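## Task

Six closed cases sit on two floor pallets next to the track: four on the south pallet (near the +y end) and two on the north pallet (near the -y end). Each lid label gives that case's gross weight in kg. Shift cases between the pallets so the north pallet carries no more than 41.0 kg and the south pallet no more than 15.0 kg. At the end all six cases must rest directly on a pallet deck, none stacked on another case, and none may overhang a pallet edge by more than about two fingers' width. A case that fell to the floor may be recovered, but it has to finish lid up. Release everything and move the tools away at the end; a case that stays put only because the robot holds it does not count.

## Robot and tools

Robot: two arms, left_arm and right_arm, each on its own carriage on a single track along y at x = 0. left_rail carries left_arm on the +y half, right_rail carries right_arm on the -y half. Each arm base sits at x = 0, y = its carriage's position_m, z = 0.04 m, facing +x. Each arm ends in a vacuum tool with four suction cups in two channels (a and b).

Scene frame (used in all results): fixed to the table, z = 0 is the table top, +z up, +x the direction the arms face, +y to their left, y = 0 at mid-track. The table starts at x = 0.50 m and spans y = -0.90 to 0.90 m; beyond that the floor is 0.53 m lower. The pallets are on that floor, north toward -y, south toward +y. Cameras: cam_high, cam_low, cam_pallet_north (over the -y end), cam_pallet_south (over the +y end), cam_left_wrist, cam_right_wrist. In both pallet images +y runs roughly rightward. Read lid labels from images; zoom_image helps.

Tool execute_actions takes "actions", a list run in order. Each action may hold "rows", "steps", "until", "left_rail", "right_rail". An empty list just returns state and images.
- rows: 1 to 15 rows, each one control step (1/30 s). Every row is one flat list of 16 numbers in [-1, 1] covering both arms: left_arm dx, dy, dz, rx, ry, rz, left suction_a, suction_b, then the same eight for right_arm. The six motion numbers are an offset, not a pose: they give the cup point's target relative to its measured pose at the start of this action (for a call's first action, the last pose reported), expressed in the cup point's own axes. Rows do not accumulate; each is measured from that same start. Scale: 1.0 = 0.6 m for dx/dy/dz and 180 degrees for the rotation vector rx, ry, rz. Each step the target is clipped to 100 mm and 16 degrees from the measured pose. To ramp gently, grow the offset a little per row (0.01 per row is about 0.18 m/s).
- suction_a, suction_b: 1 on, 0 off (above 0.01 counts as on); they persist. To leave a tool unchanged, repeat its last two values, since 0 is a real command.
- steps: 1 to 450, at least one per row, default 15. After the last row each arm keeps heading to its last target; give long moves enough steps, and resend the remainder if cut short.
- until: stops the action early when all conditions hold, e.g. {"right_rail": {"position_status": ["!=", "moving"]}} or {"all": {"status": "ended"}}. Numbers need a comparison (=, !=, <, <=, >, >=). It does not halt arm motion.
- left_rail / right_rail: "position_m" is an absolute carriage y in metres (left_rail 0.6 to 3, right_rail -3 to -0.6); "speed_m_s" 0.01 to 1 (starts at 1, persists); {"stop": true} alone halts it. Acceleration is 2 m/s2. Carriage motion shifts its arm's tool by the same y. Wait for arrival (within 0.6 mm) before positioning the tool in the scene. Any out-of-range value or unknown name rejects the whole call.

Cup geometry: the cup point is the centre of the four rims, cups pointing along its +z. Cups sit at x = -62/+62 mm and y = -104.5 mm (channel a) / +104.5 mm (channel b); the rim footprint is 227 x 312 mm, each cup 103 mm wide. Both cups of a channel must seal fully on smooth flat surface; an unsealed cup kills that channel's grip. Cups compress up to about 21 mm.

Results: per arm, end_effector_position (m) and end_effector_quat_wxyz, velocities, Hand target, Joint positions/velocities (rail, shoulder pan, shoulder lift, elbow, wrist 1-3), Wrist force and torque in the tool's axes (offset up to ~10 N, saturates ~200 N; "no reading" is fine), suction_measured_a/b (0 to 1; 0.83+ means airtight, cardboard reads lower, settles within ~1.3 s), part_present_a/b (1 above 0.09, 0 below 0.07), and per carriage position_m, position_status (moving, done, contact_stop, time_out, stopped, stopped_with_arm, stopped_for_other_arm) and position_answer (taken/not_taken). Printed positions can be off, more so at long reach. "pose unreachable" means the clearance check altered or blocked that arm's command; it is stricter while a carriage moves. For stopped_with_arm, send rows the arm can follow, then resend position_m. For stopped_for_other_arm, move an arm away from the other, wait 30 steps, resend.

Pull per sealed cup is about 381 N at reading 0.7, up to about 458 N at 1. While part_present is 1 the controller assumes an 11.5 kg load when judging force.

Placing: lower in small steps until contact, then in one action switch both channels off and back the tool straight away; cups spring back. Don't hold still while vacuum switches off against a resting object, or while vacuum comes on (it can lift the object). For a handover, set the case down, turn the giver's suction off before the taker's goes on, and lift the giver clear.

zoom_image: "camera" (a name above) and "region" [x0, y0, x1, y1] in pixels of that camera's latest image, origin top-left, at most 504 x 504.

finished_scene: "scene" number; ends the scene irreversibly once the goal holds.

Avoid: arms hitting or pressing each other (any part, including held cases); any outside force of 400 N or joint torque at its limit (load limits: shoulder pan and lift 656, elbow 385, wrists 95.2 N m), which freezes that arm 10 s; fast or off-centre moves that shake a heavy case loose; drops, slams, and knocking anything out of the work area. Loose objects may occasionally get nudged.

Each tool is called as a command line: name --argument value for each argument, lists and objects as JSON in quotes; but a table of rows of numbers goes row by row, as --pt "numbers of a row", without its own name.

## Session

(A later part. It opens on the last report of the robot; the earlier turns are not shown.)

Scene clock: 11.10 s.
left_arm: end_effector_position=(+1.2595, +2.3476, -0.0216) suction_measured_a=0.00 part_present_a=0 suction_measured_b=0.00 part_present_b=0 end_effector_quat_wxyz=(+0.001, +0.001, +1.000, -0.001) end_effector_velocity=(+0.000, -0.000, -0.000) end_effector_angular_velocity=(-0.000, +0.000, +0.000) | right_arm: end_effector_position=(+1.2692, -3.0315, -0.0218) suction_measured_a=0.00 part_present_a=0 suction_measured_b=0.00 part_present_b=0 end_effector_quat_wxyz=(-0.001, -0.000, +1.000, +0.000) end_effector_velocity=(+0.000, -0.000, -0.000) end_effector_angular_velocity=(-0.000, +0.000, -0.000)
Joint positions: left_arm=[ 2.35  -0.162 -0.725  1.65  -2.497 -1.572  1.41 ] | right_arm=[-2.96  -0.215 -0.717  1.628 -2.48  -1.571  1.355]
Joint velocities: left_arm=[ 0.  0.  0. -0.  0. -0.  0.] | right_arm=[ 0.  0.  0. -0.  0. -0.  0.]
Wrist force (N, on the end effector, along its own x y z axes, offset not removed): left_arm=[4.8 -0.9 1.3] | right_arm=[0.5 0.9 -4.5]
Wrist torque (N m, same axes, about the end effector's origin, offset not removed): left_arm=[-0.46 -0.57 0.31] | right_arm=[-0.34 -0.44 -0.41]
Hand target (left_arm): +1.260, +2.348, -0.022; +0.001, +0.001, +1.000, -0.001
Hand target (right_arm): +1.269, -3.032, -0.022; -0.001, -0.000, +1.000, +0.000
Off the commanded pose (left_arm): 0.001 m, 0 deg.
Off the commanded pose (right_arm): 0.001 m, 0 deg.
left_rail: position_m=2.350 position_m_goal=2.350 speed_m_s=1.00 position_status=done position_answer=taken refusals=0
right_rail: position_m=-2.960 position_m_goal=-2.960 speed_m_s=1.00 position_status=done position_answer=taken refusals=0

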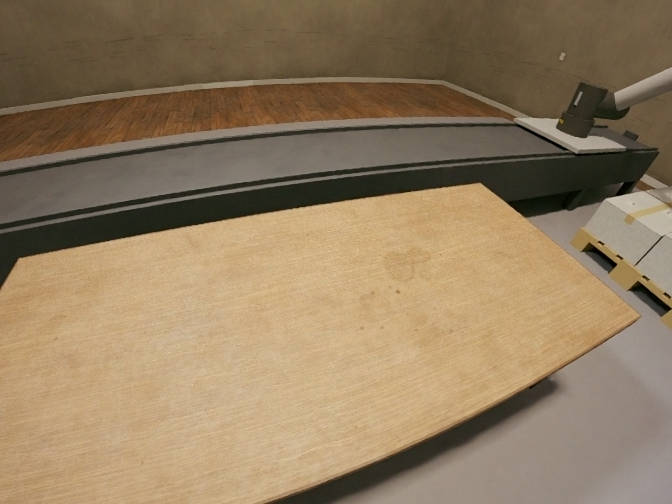

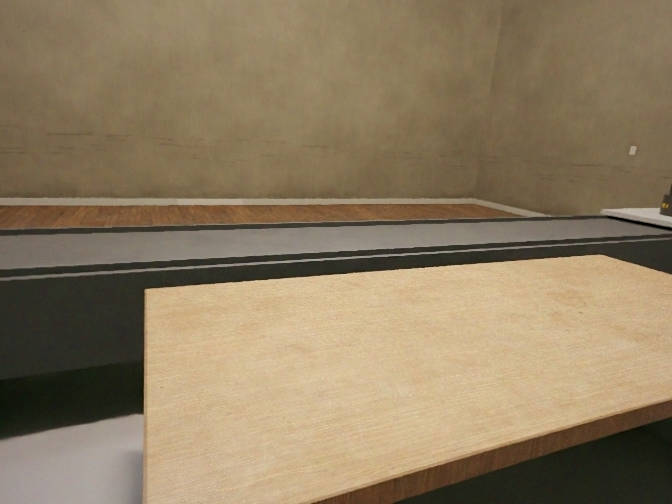

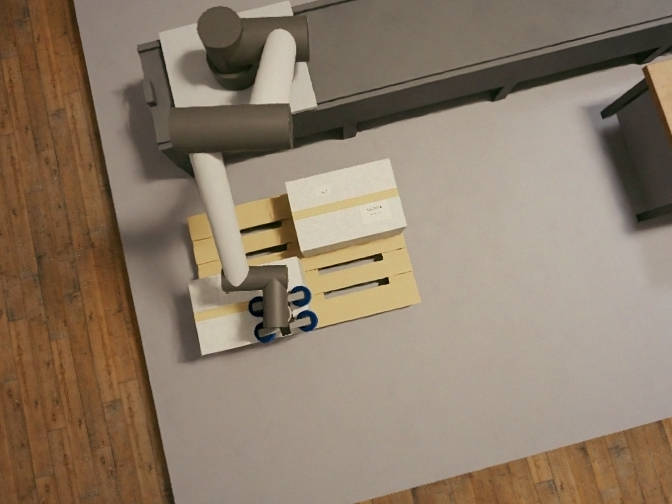

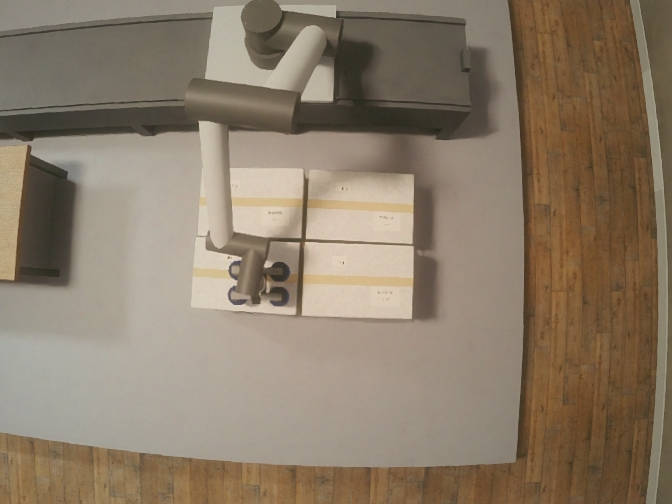

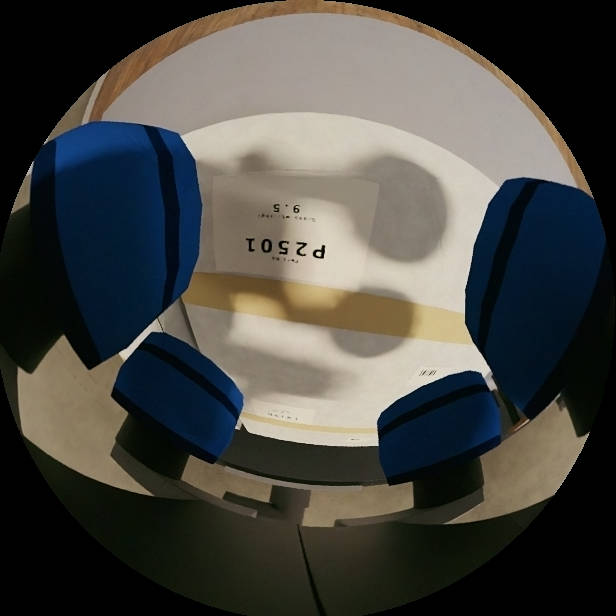

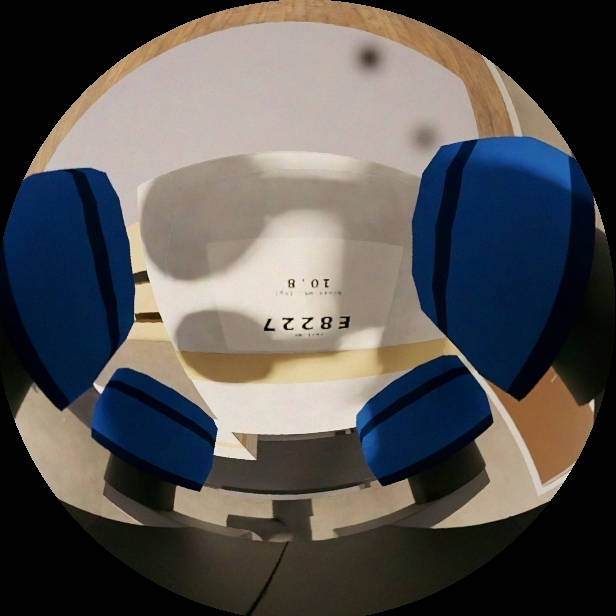

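execute_actions --actions '[{"left_rail":{"position_m":2.97},"steps":60,"until":{"all":{"status":"ended"}}},{"steps":5}]'

zoom_image --camera "cam_left_wrist" --region '[180, 120, 480, 460]'

Scene clock: 12.77 s.
left_arm: end_effector_position=(+1.2596, +2.9677, -0.0216) suction_measured_a=0.00 part_present_a=0 suction_measured_b=0.00 part_present_b=0 end_effector_quat_wxyz=(+0.001, +0.001, +1.000, -0.001) end_effector_velocity=(-0.000, -0.000, +0.000) end_effector_angular_velocity=(-0.000, -0.000, -0.000) | right_arm: end_effector_position=(+1.2692, -3.0315, -0.0218) suction_measured_a=0.00 part_present_a=0 suction_measured_b=0.00 part_present_b=0 end_effector_quat_wxyz=(-0.001, -0.000, +1.000, +0.000) end_effector_velocity=(-0.000, -0.000, -0.000) end_effector_angular_velocity=(+0.000, +0.000, +0.000)
Joint positions: left_arm=[ 2.97  -0.162 -0.725  1.65  -2.497 -1.572  1.41 ] | right_arm=[-2.96  -0.215 -0.717  1.628 -2.48  -1.571  1.355]
Joint velocities: left_arm=[ 0. -0. -0.  0. -0.  0.  0.] | right_arm=[ 0. -0.  0.  0. -0.  0. -0.]
Wrist force (N, on the end effector, along its own x y z axes, offset not removed): left_arm=[4.1 -1.9 2.3] | right_arm=[1.0 4.0 -2.8]
Wrist torque (N m, same axes, about the end effector's origin, offset not removed): left_arm=[-0.54 -0.52 0.40] | right_arm=[-0.08 -0.55 -0.41]
Hand target (left_arm): +1.260, +2.968, -0.022; +0.001, +0.001, +1.000, -0.001
Hand target (right_arm): +1.269, -3.032, -0.022; -0.001, -0.000, +1.000, +0.000
Off the commanded pose (left_arm): 0.001 m, 0 deg.
Off the commanded pose (right_arm): 0.001 m, 0 deg.
left_rail: position_m=2.970 position_m_goal=2.970 speed_m_s=1.00 position_status=done position_answer=taken refusals=0
right_rail: position_m=-2.960 position_m_goal=-2.960 speed_m_s=1.00 position_status=done position_answer=taken refusals=0

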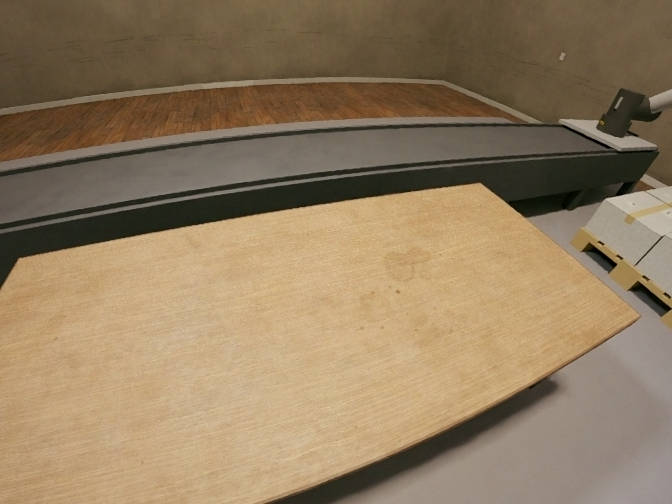

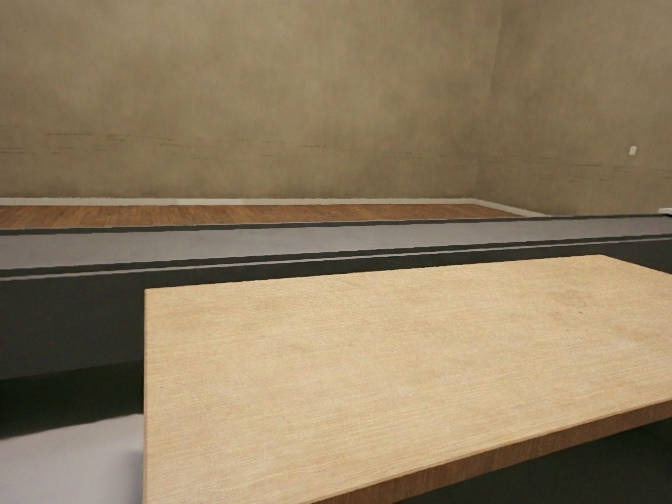

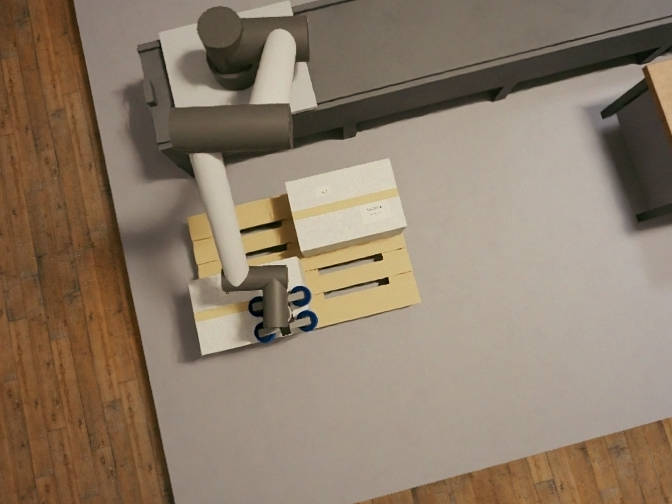

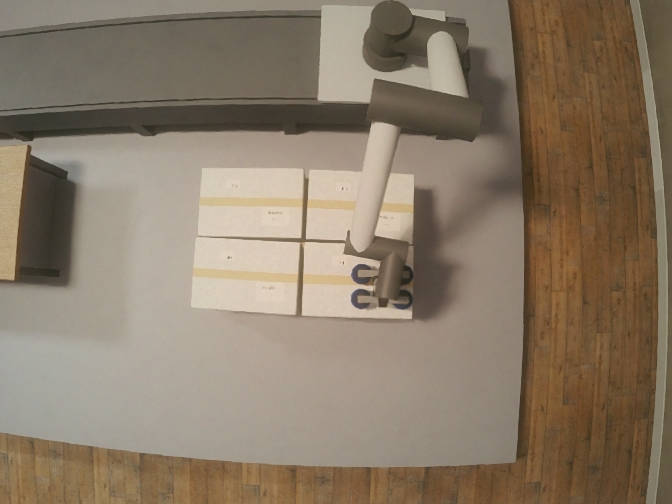

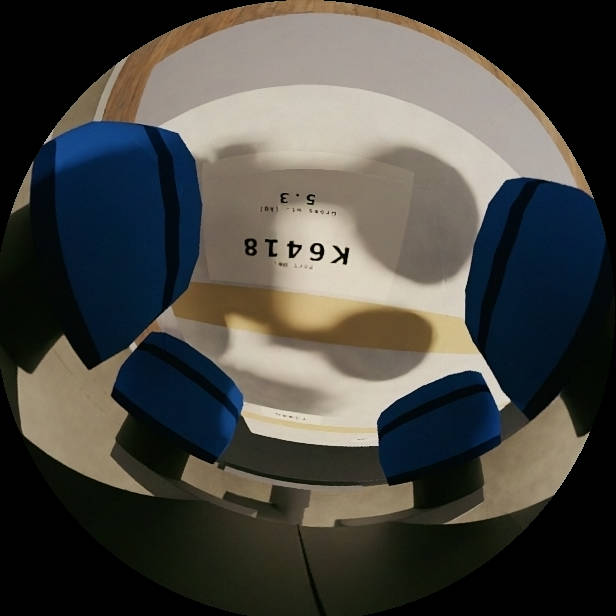

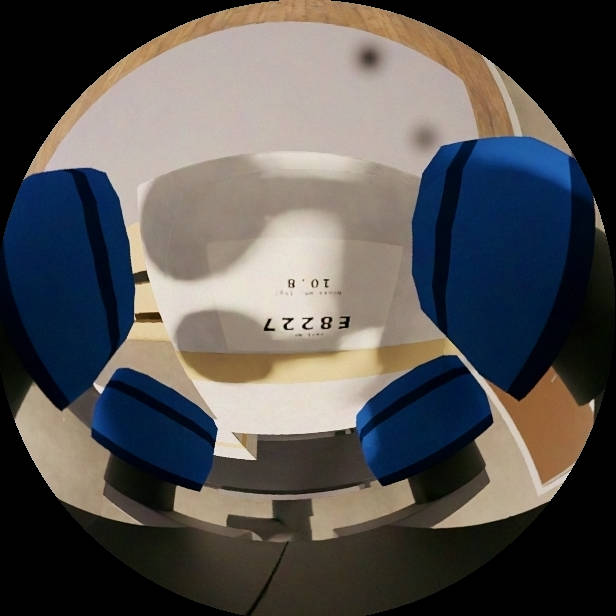

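Region (180, 120, 480, 460) of cam_left_wrist's 616x616 image, scaled by 1.482, with more detail than that image has; it fills the left 445 columns of this view, and the rest is white.

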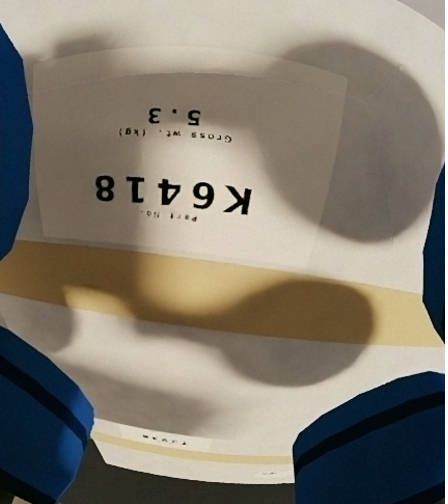

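execute_actions --actions '[{"rows":[[0.68,0,-0.03,0,0,0,0,0,0,0,0,0,0,0,0,0]],"steps":35}]'

zoom_image --camera "cam_left_wrist" --region '[180, 120, 480, 420]'

Scene clock: 14.17 s.
left_arm: end_effector_position=(+0.8599, +2.9687, -0.0046) suction_measured_a=0.00 part_present_a=0 suction_measured_b=0.00 part_present_b=0 end_effector_quat_wxyz=(-0.000, +0.001, +1.000, -0.001) end_effector_velocity=(-0.062, -0.004, +0.008) end_effector_angular_velocity=(+0.001, -0.013, +0.001) | right_arm: end_effector_position=(+1.2692, -3.0315, -0.0218) suction_measured_a=0.00 part_present_a=0 suction_measured_b=0.00 part_present_b=0 end_effector_quat_wxyz=(-0.001, -0.000, +1.000, +0.000) end_effector_velocity=(+0.000, -0.000, +0.000) end_effector_angular_velocity=(-0.000, -0.000, +0.000)
Joint positions: left_arm=[ 2.97  -0.237 -0.97   2.277 -2.878 -1.573  1.336] | right_arm=[-2.96  -0.215 -0.717  1.628 -2.48  -1.571  1.355]
Joint velocities: left_arm=[ 0.    -0.023 -0.036  0.095 -0.071  0.003 -0.024] | right_arm=[ 0.  0.  0. -0.  0. -0. -0.]
Wrist force (N, on the end effector, along its own x y z axes, offset not removed): left_arm=[7.5 -2.1 3.3] | right_arm=[-0.2 -0.4 -4.2]
Wrist torque (N m, same axes, about the end effector's origin, offset not removed): left_arm=[-0.59 -0.85 0.35] | right_arm=[-0.60 -0.47 -0.48]
Hand target (left_arm): +0.852, +2.968, -0.004; +0.000, +0.001, +1.000, -0.001
Hand target (right_arm): +1.269, -3.032, -0.022; -0.001, -0.000, +1.000, +0.000
Off the commanded pose (left_arm): 0.008 m, 0 deg.
Off the commanded pose (right_arm): 0.000 m, 0 deg.
left_rail: position_m=2.970 position_m_goal=2.970 speed_m_s=1.00 position_status=done position_answer=taken refusals=0
right_rail: position_m=-2.960 position_m_goal=-2.960 speed_m_s=1.00 position_status=done position_answer=taken refusals=0

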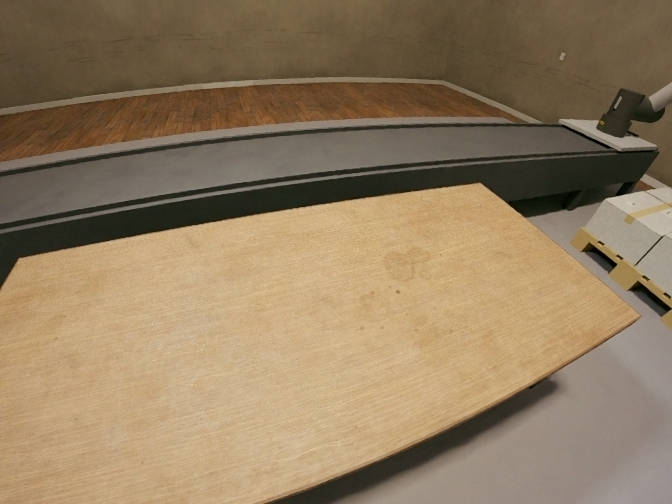

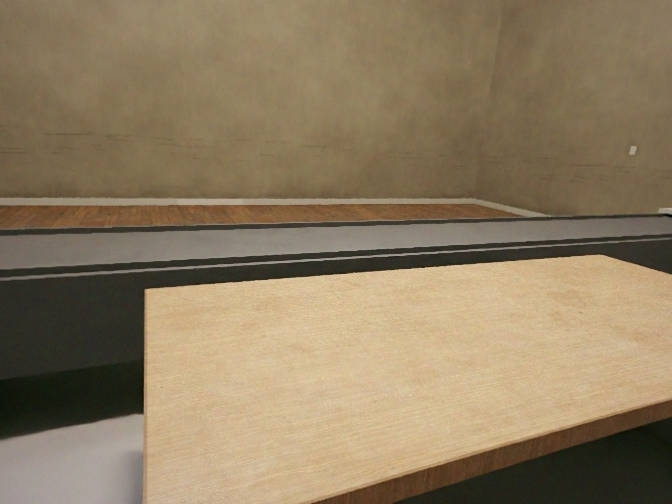

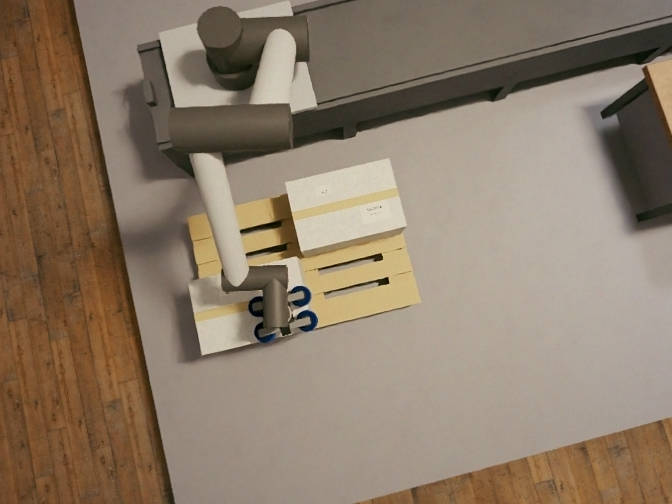

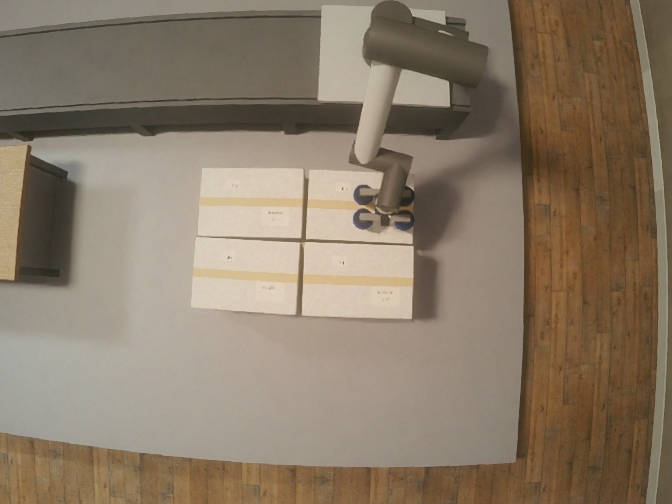

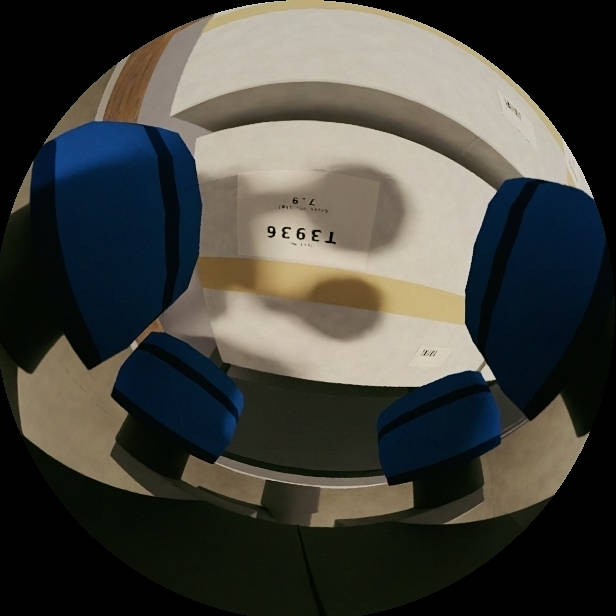

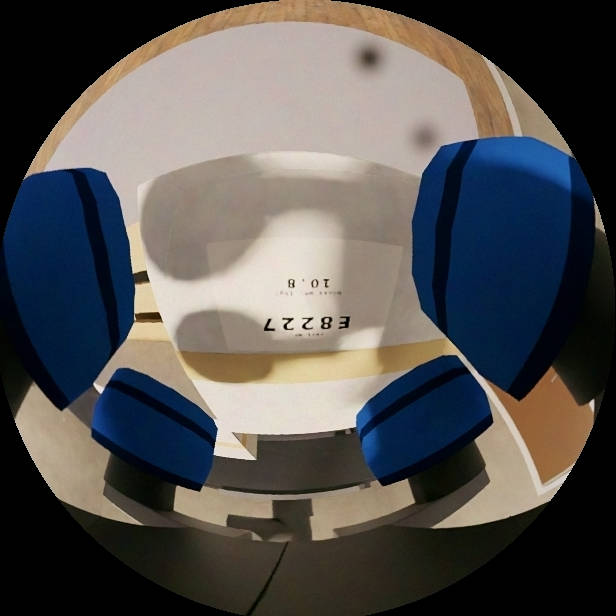

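Region (180, 120, 480, 420) of cam_left_wrist's 616x616 image, scaled by 1.680, with more detail than that image has.

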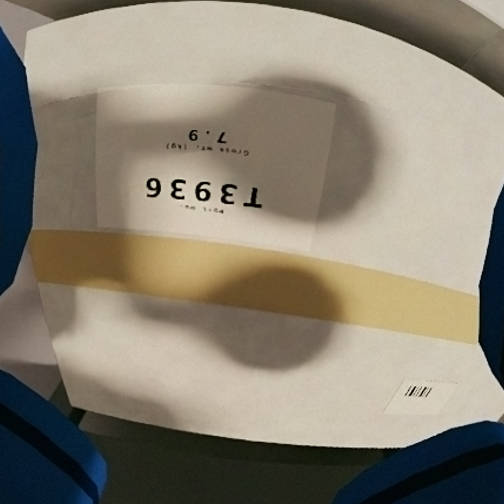

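execute_actions --actions '[{"left_rail":{"position_m":2.86},"right_rail":{"position_m":-1.2},"rows":[[0.03,0,0.09,0,0,0,0,0,0.7,0,-0.6,0,0,0,0,0]],"steps":30}]'

Scene clock: 16.27 s.
left_arm: end_effector_position=(+0.8418, +2.8586, -0.0586) suction_measured_a=0.00 part_present_a=0 suction_measured_b=0.00 part_present_b=0 end_effector_quat_wxyz=(-0.000, +0.001, +1.000, -0.001) end_effector_velocity=(-0.000, +0.000, -0.000) end_effector_angular_velocity=(-0.000, -0.000, +0.000) | right_arm: end_effector_position=(+0.9719, -2.3234, +0.2274) suction_measured_a=0.00 part_present_a=0 suction_measured_b=0.00 part_present_b=0 end_effector_quat_wxyz=(-0.002, -0.000, +1.000, +0.000) end_effector_velocity=(-0.313, +1.002, +0.262) end_effector_angular_velocity=(-0.000, -0.002, -0.001)
Joint positions: left_arm=[ 2.86  -0.242 -0.895  2.302 -2.977 -1.573  1.331] | right_arm=[-2.253 -0.279 -1.183  2.054 -2.439 -1.571  1.291]
Joint velocities: left_arm=[ 0.     0.     0.001  0.    -0.001  0.    -0.   ] | right_arm=[ 1.    -0.088 -0.532  0.344  0.186 -0.    -0.087]
Wrist force (N, on the end effector, along its own x y z axes, offset not removed): left_arm=[3.3 1.2 4.7] | right_arm=[1.9 3.4 -3.1]
Wrist torque (N m, same axes, about the end effector's origin, offset not removed): left_arm=[-0.10 -0.31 0.36] | right_arm=[-0.05 -0.66 -0.39]
Hand target (left_arm): +0.842, +2.859, -0.059; -0.000, +0.001, +1.000, -0.001
Hand target (right_arm): +0.916, -2.262, +0.274; -0.001, -0.000, +1.000, +0.000
Off the commanded pose (left_arm): 0.000 m, 0 deg.
Off the commanded pose (right_arm): 0.165 m, 0 deg; position clipped at the last step of the last action.
left_rail: position_m=2.860 position_m_goal=2.860 speed_m_s=1.00 position_status=done position_answer=taken refusals=0
right_rail: position_m=-2.253 position_m_goal=-1.200 speed_m_s=1.00 position_status=moving position_answer=taken refusals=0

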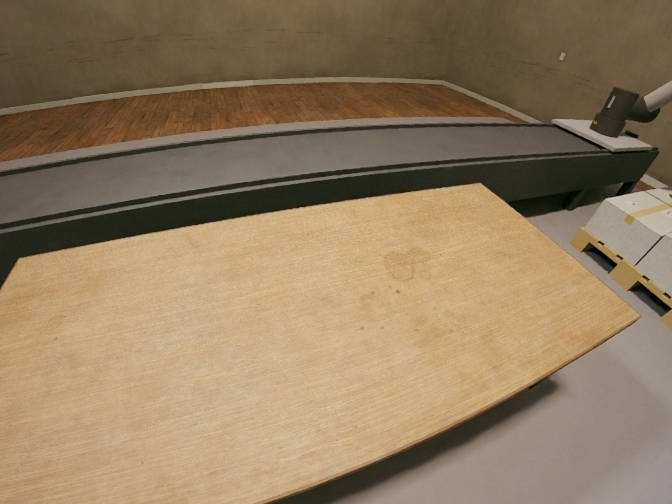

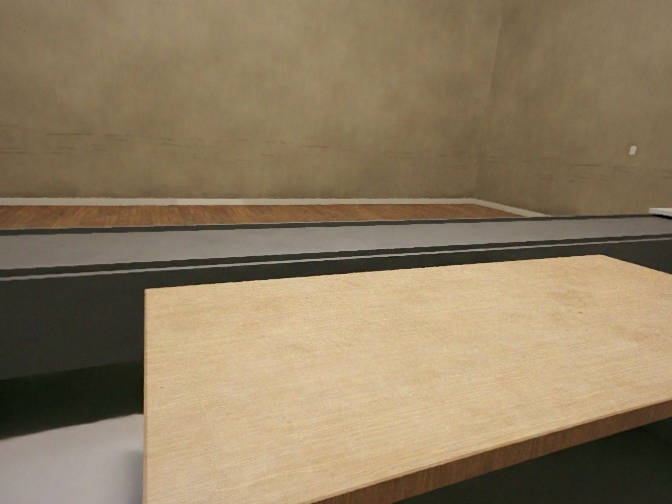

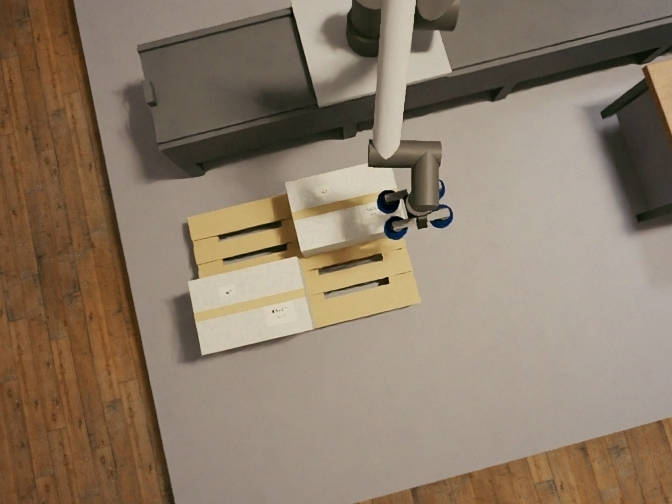

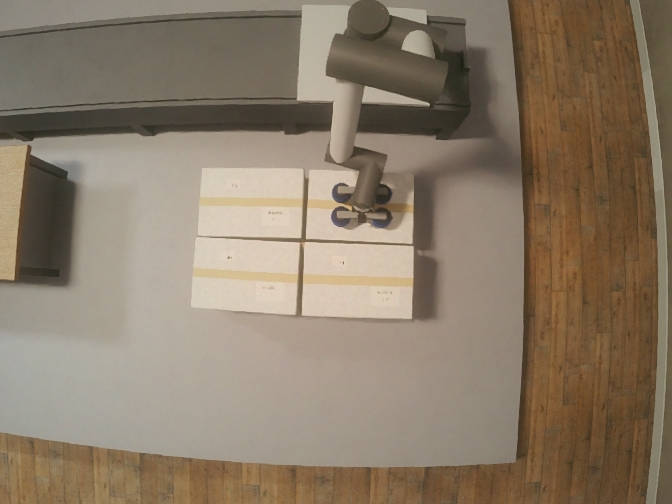

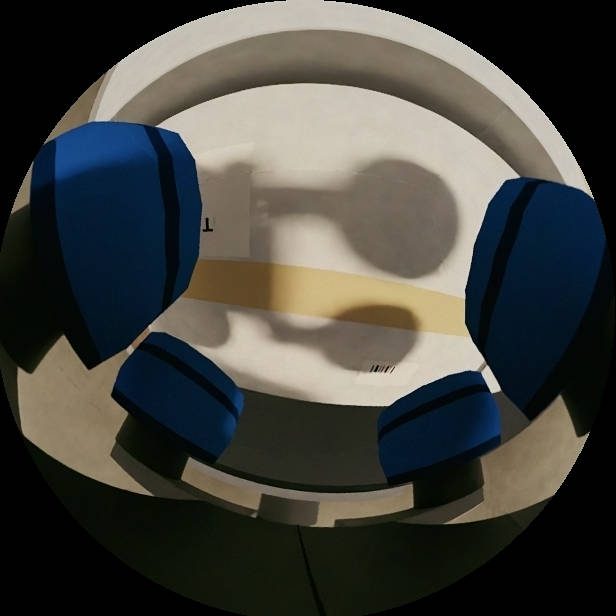

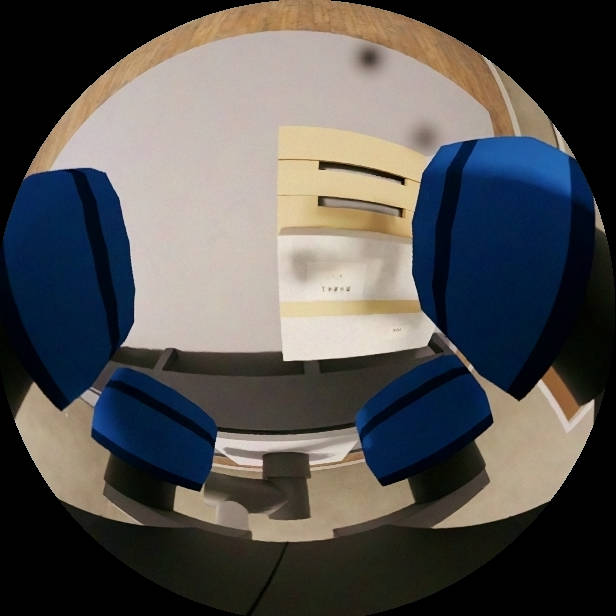

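execute_actions --actions '[{"rows":[[0,0,0.1,0,0,0,0,0,0.15,0,-0.2,0,0,0,0,0]],"steps":20}]'

Scene clock: 17.13 s.
left_arm: end_effector_position=(+0.8415, +2.8586, -0.1179) suction_measured_a=0.00 part_present_a=0 suction_measured_b=0.00 part_present_b=0 end_effector_quat_wxyz=(-0.000, +0.001, +1.000, -0.001) end_effector_velocity=(+0.001, -0.000, -0.006) end_effector_angular_velocity=(-0.000, -0.001, -0.001) | right_arm: end_effector_position=(+0.8827, -1.4607, +0.3463) suction_measured_a=0.00 part_present_a=0 suction_measured_b=0.00 part_present_b=0 end_effector_quat_wxyz=(-0.002, -0.000, +1.000, +0.000) end_effector_velocity=(-0.004, +0.883, +0.008) end_effector_angular_velocity=(+0.000, +0.001, +0.001)
Joint positions: left_arm=[ 2.86  -0.242 -0.803  2.292 -3.059 -1.573  1.33 ] | right_arm=[-1.391 -0.308 -1.381  2.114 -2.3   -1.571  1.263]
Joint velocities: left_arm=[ 0.    -0.     0.009 -0.002 -0.008  0.     0.001] | right_arm=[ 0.882 -0.001 -0.012  0.     0.013  0.    -0.002]
Wrist force (N, on the end effector, along its own x y z axes, offset not removed): left_arm=[4.2 0.2 2.4] | right_arm=[0.2 7.3 0.7]
Wrist torque (N m, same axes, about the end effector's origin, offset not removed): left_arm=[-0.31 -0.48 0.37] | right_arm=[0.24 -0.43 -0.46]
Hand target (left_arm): +0.842, +2.859, -0.119; -0.000, +0.001, +1.000, -0.001
Hand target (right_arm): +0.882, -1.412, +0.347; -0.002, -0.000, +1.000, +0.000
Off the commanded pose (left_arm): 0.001 m, 0 deg.
Off the commanded pose (right_arm): 0.001 m, 0 deg.
left_rail: position_m=2.860 position_m_goal=2.860 speed_m_s=1.00 position_status=done position_answer=taken refusals=0
right_rail: position_m=-1.391 position_m_goal=-1.200 speed_m_s=1.00 position_status=moving position_answer=taken refusals=0

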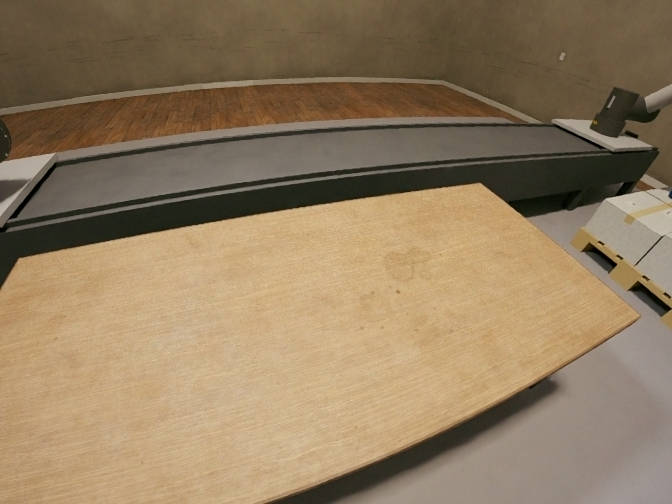

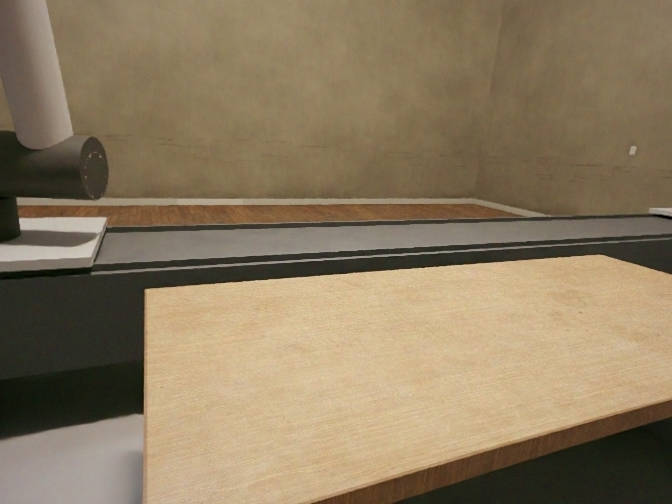

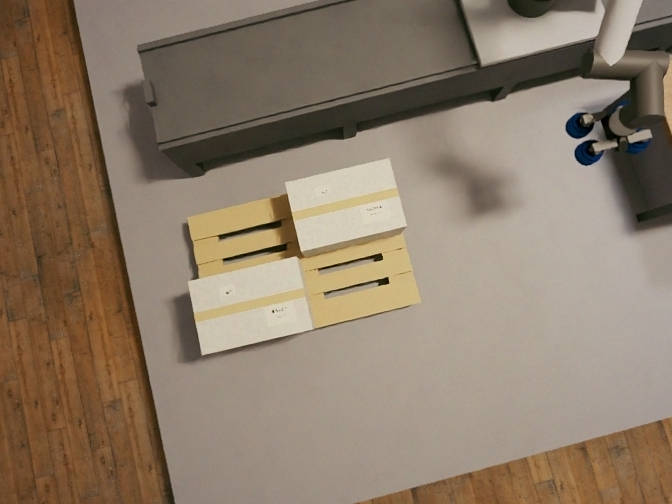

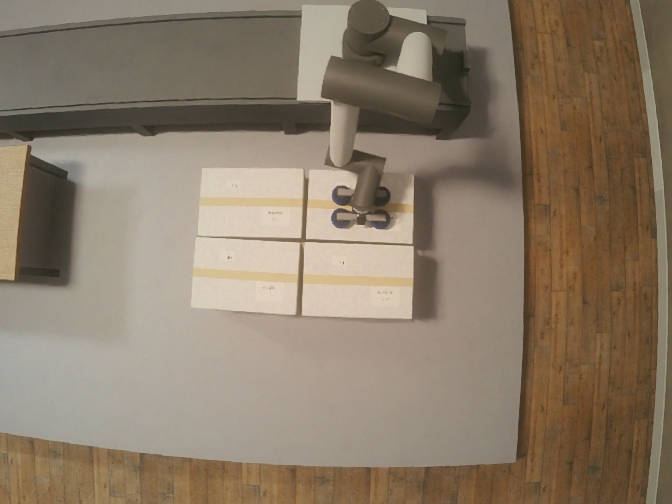

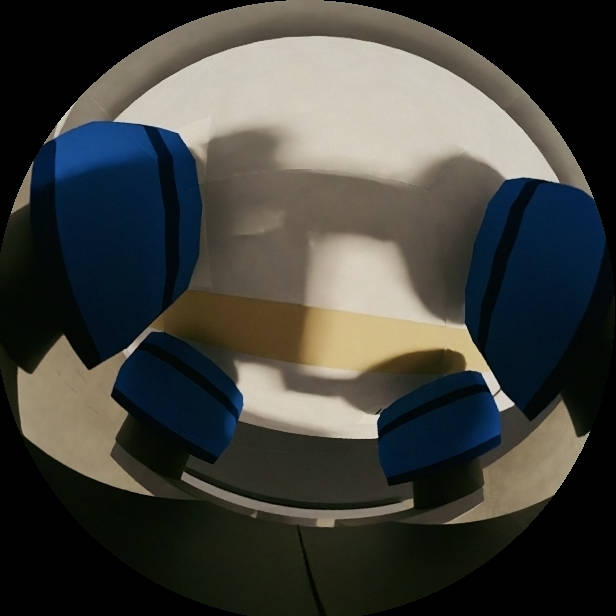

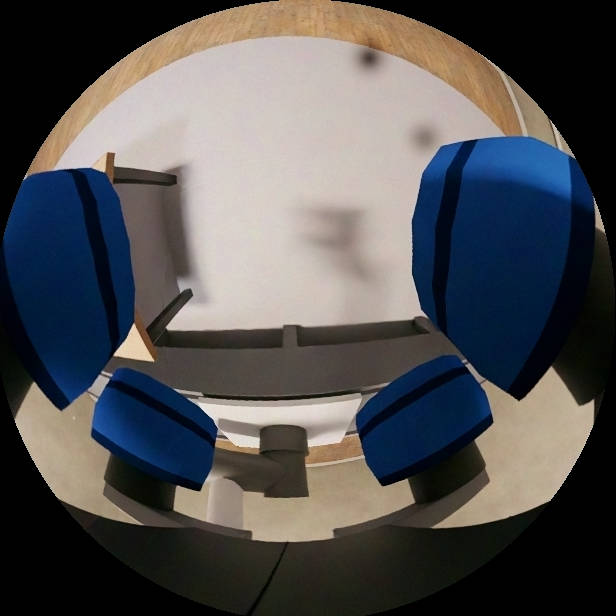

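execute_actions --actions '[{"rows":[[0,0,0.02,0,0,0,0,0,0,0,0,0,0,0,0,0],[0,0,0.04,0,0,0,0,0,0,0,0,0,0,0,0,0],[0,0,0.06,0,0,0,1,1,0,0,0,0,0,0,0,0]],"steps":25}]'

zoom_image --camera "cam_left_wrist" --region '[0, 100, 300, 500]'

Scene clock: 18.20 s.
left_arm: end_effector_position=(+0.8414, +2.8586, -0.1538) suction_measured_a=0.86 part_present_a=1 suction_measured_b=0.86 part_present_b=1 end_effector_quat_wxyz=(-0.000, +0.001, +1.000, -0.001) end_effector_velocity=(-0.000, +0.000, -0.001) end_effector_angular_velocity=(+0.000, +0.000, +0.000) | right_arm: end_effector_position=(+0.8827, -1.2699, +0.3463) suction_measured_a=0.00 part_present_a=0 suction_measured_b=0.00 part_present_b=0 end_effector_quat_wxyz=(-0.002, -0.000, +1.000, +0.000) end_effector_velocity=(+0.000, +0.000, -0.000) end_effector_angular_velocity=(-0.000, -0.000, +0.000)
Joint positions: left_arm=[ 2.86  -0.242 -0.748  2.283 -3.105 -1.573  1.33 ] | right_arm=[-1.2   -0.308 -1.381  2.114 -2.3   -1.571  1.263]
Joint velocities: left_arm=[ 0.    -0.     0.002 -0.    -0.001  0.    -0.   ] | right_arm=[ 0.  0.  0. -0. -0.  0.  0.]
Wrist force (N, on the end effector, along its own x y z axes, offset not removed): left_arm=[6.3 -1.1 -34.1] | right_arm=[1.1 -2.3 -3.5]
Wrist torque (N m, same axes, about the end effector's origin, offset not removed): left_arm=[-4.67 -2.00 0.33] | right_arm=[-0.86 -0.53 -0.49]
Hand target (left_arm): +0.841, +2.859, -0.154; -0.000, +0.001, +1.000, -0.001
Hand target (right_arm): +0.883, -1.270, +0.346; -0.002, -0.000, +1.000, +0.000
Off the commanded pose (left_arm): 0.000 m, 0 deg.
Off the commanded pose (right_arm): 0.000 m, 0 deg.
left_rail: position_m=2.860 position_m_goal=2.860 speed_m_s=1.00 position_status=done position_answer=taken refusals=0
right_rail: position_m=-1.200 position_m_goal=-1.200 speed_m_s=1.00 position_status=done position_answer=taken refusals=0

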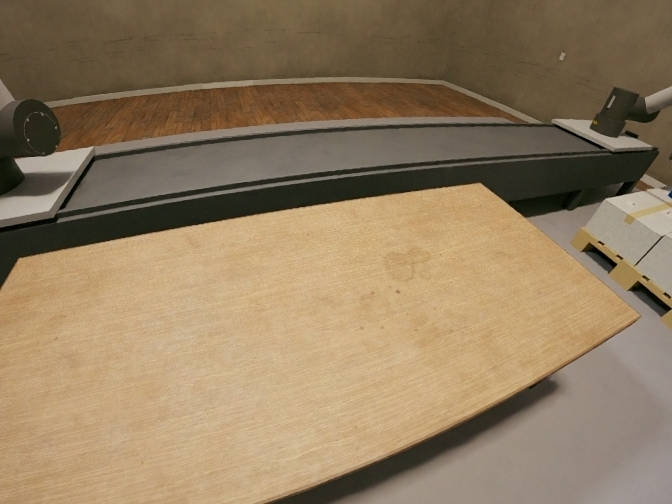

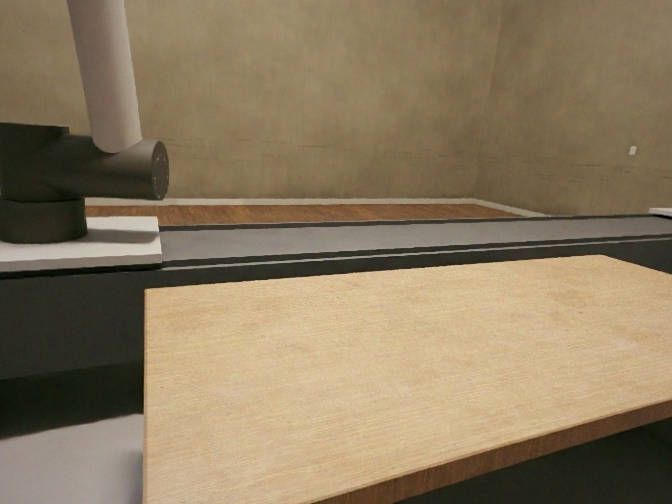

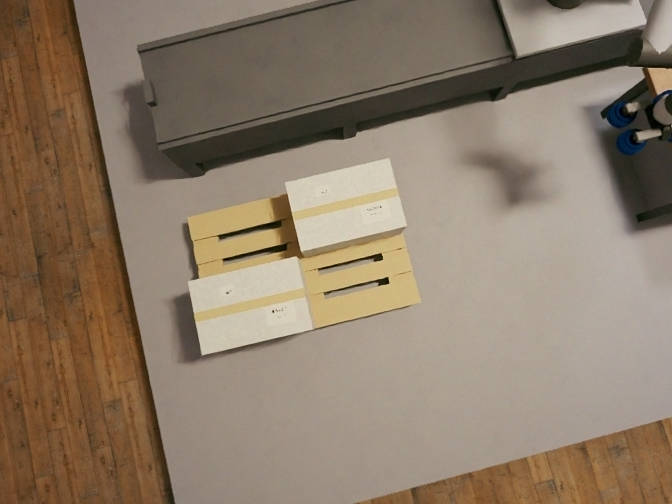

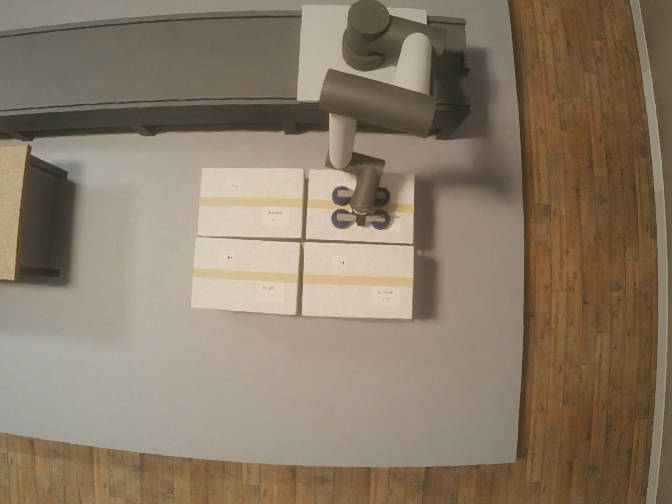

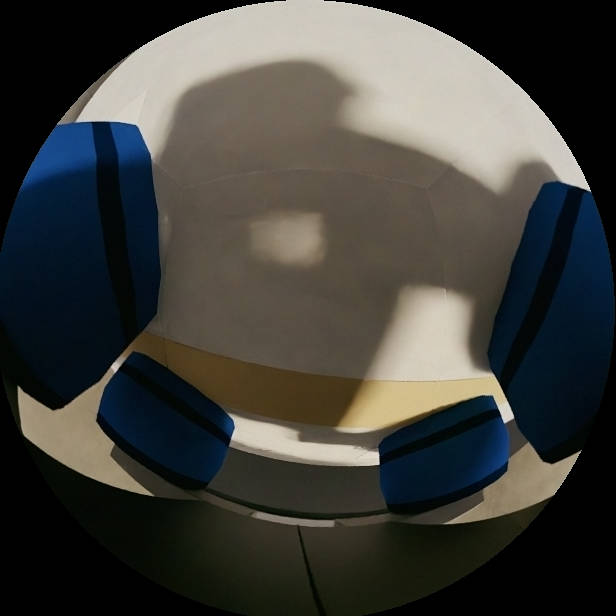

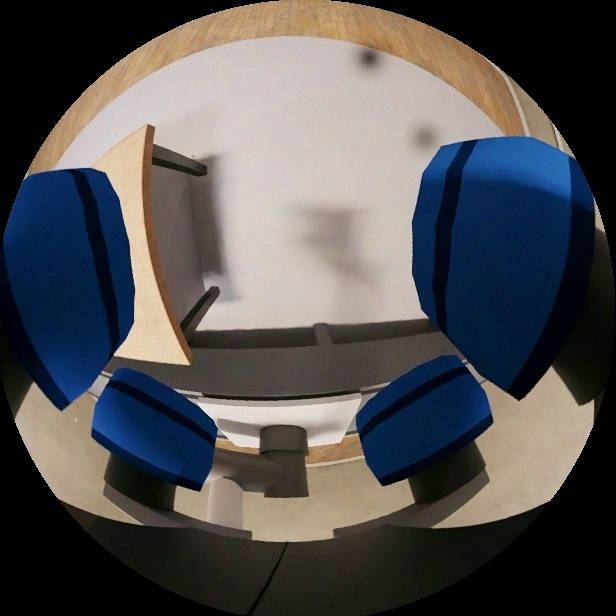

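Region (0, 100, 300, 500) of cam_left_wrist's 616x616 image, scaled by 1.260, with more detail than that image has; it fills the left 378 columns of this view, and the rest is white.

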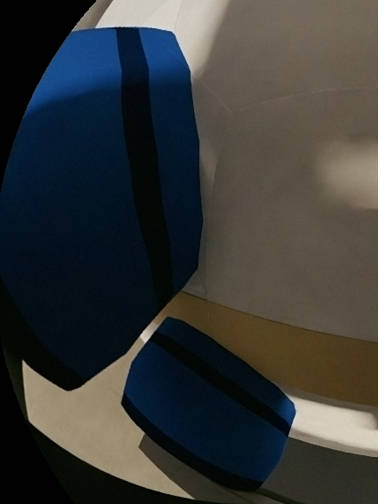

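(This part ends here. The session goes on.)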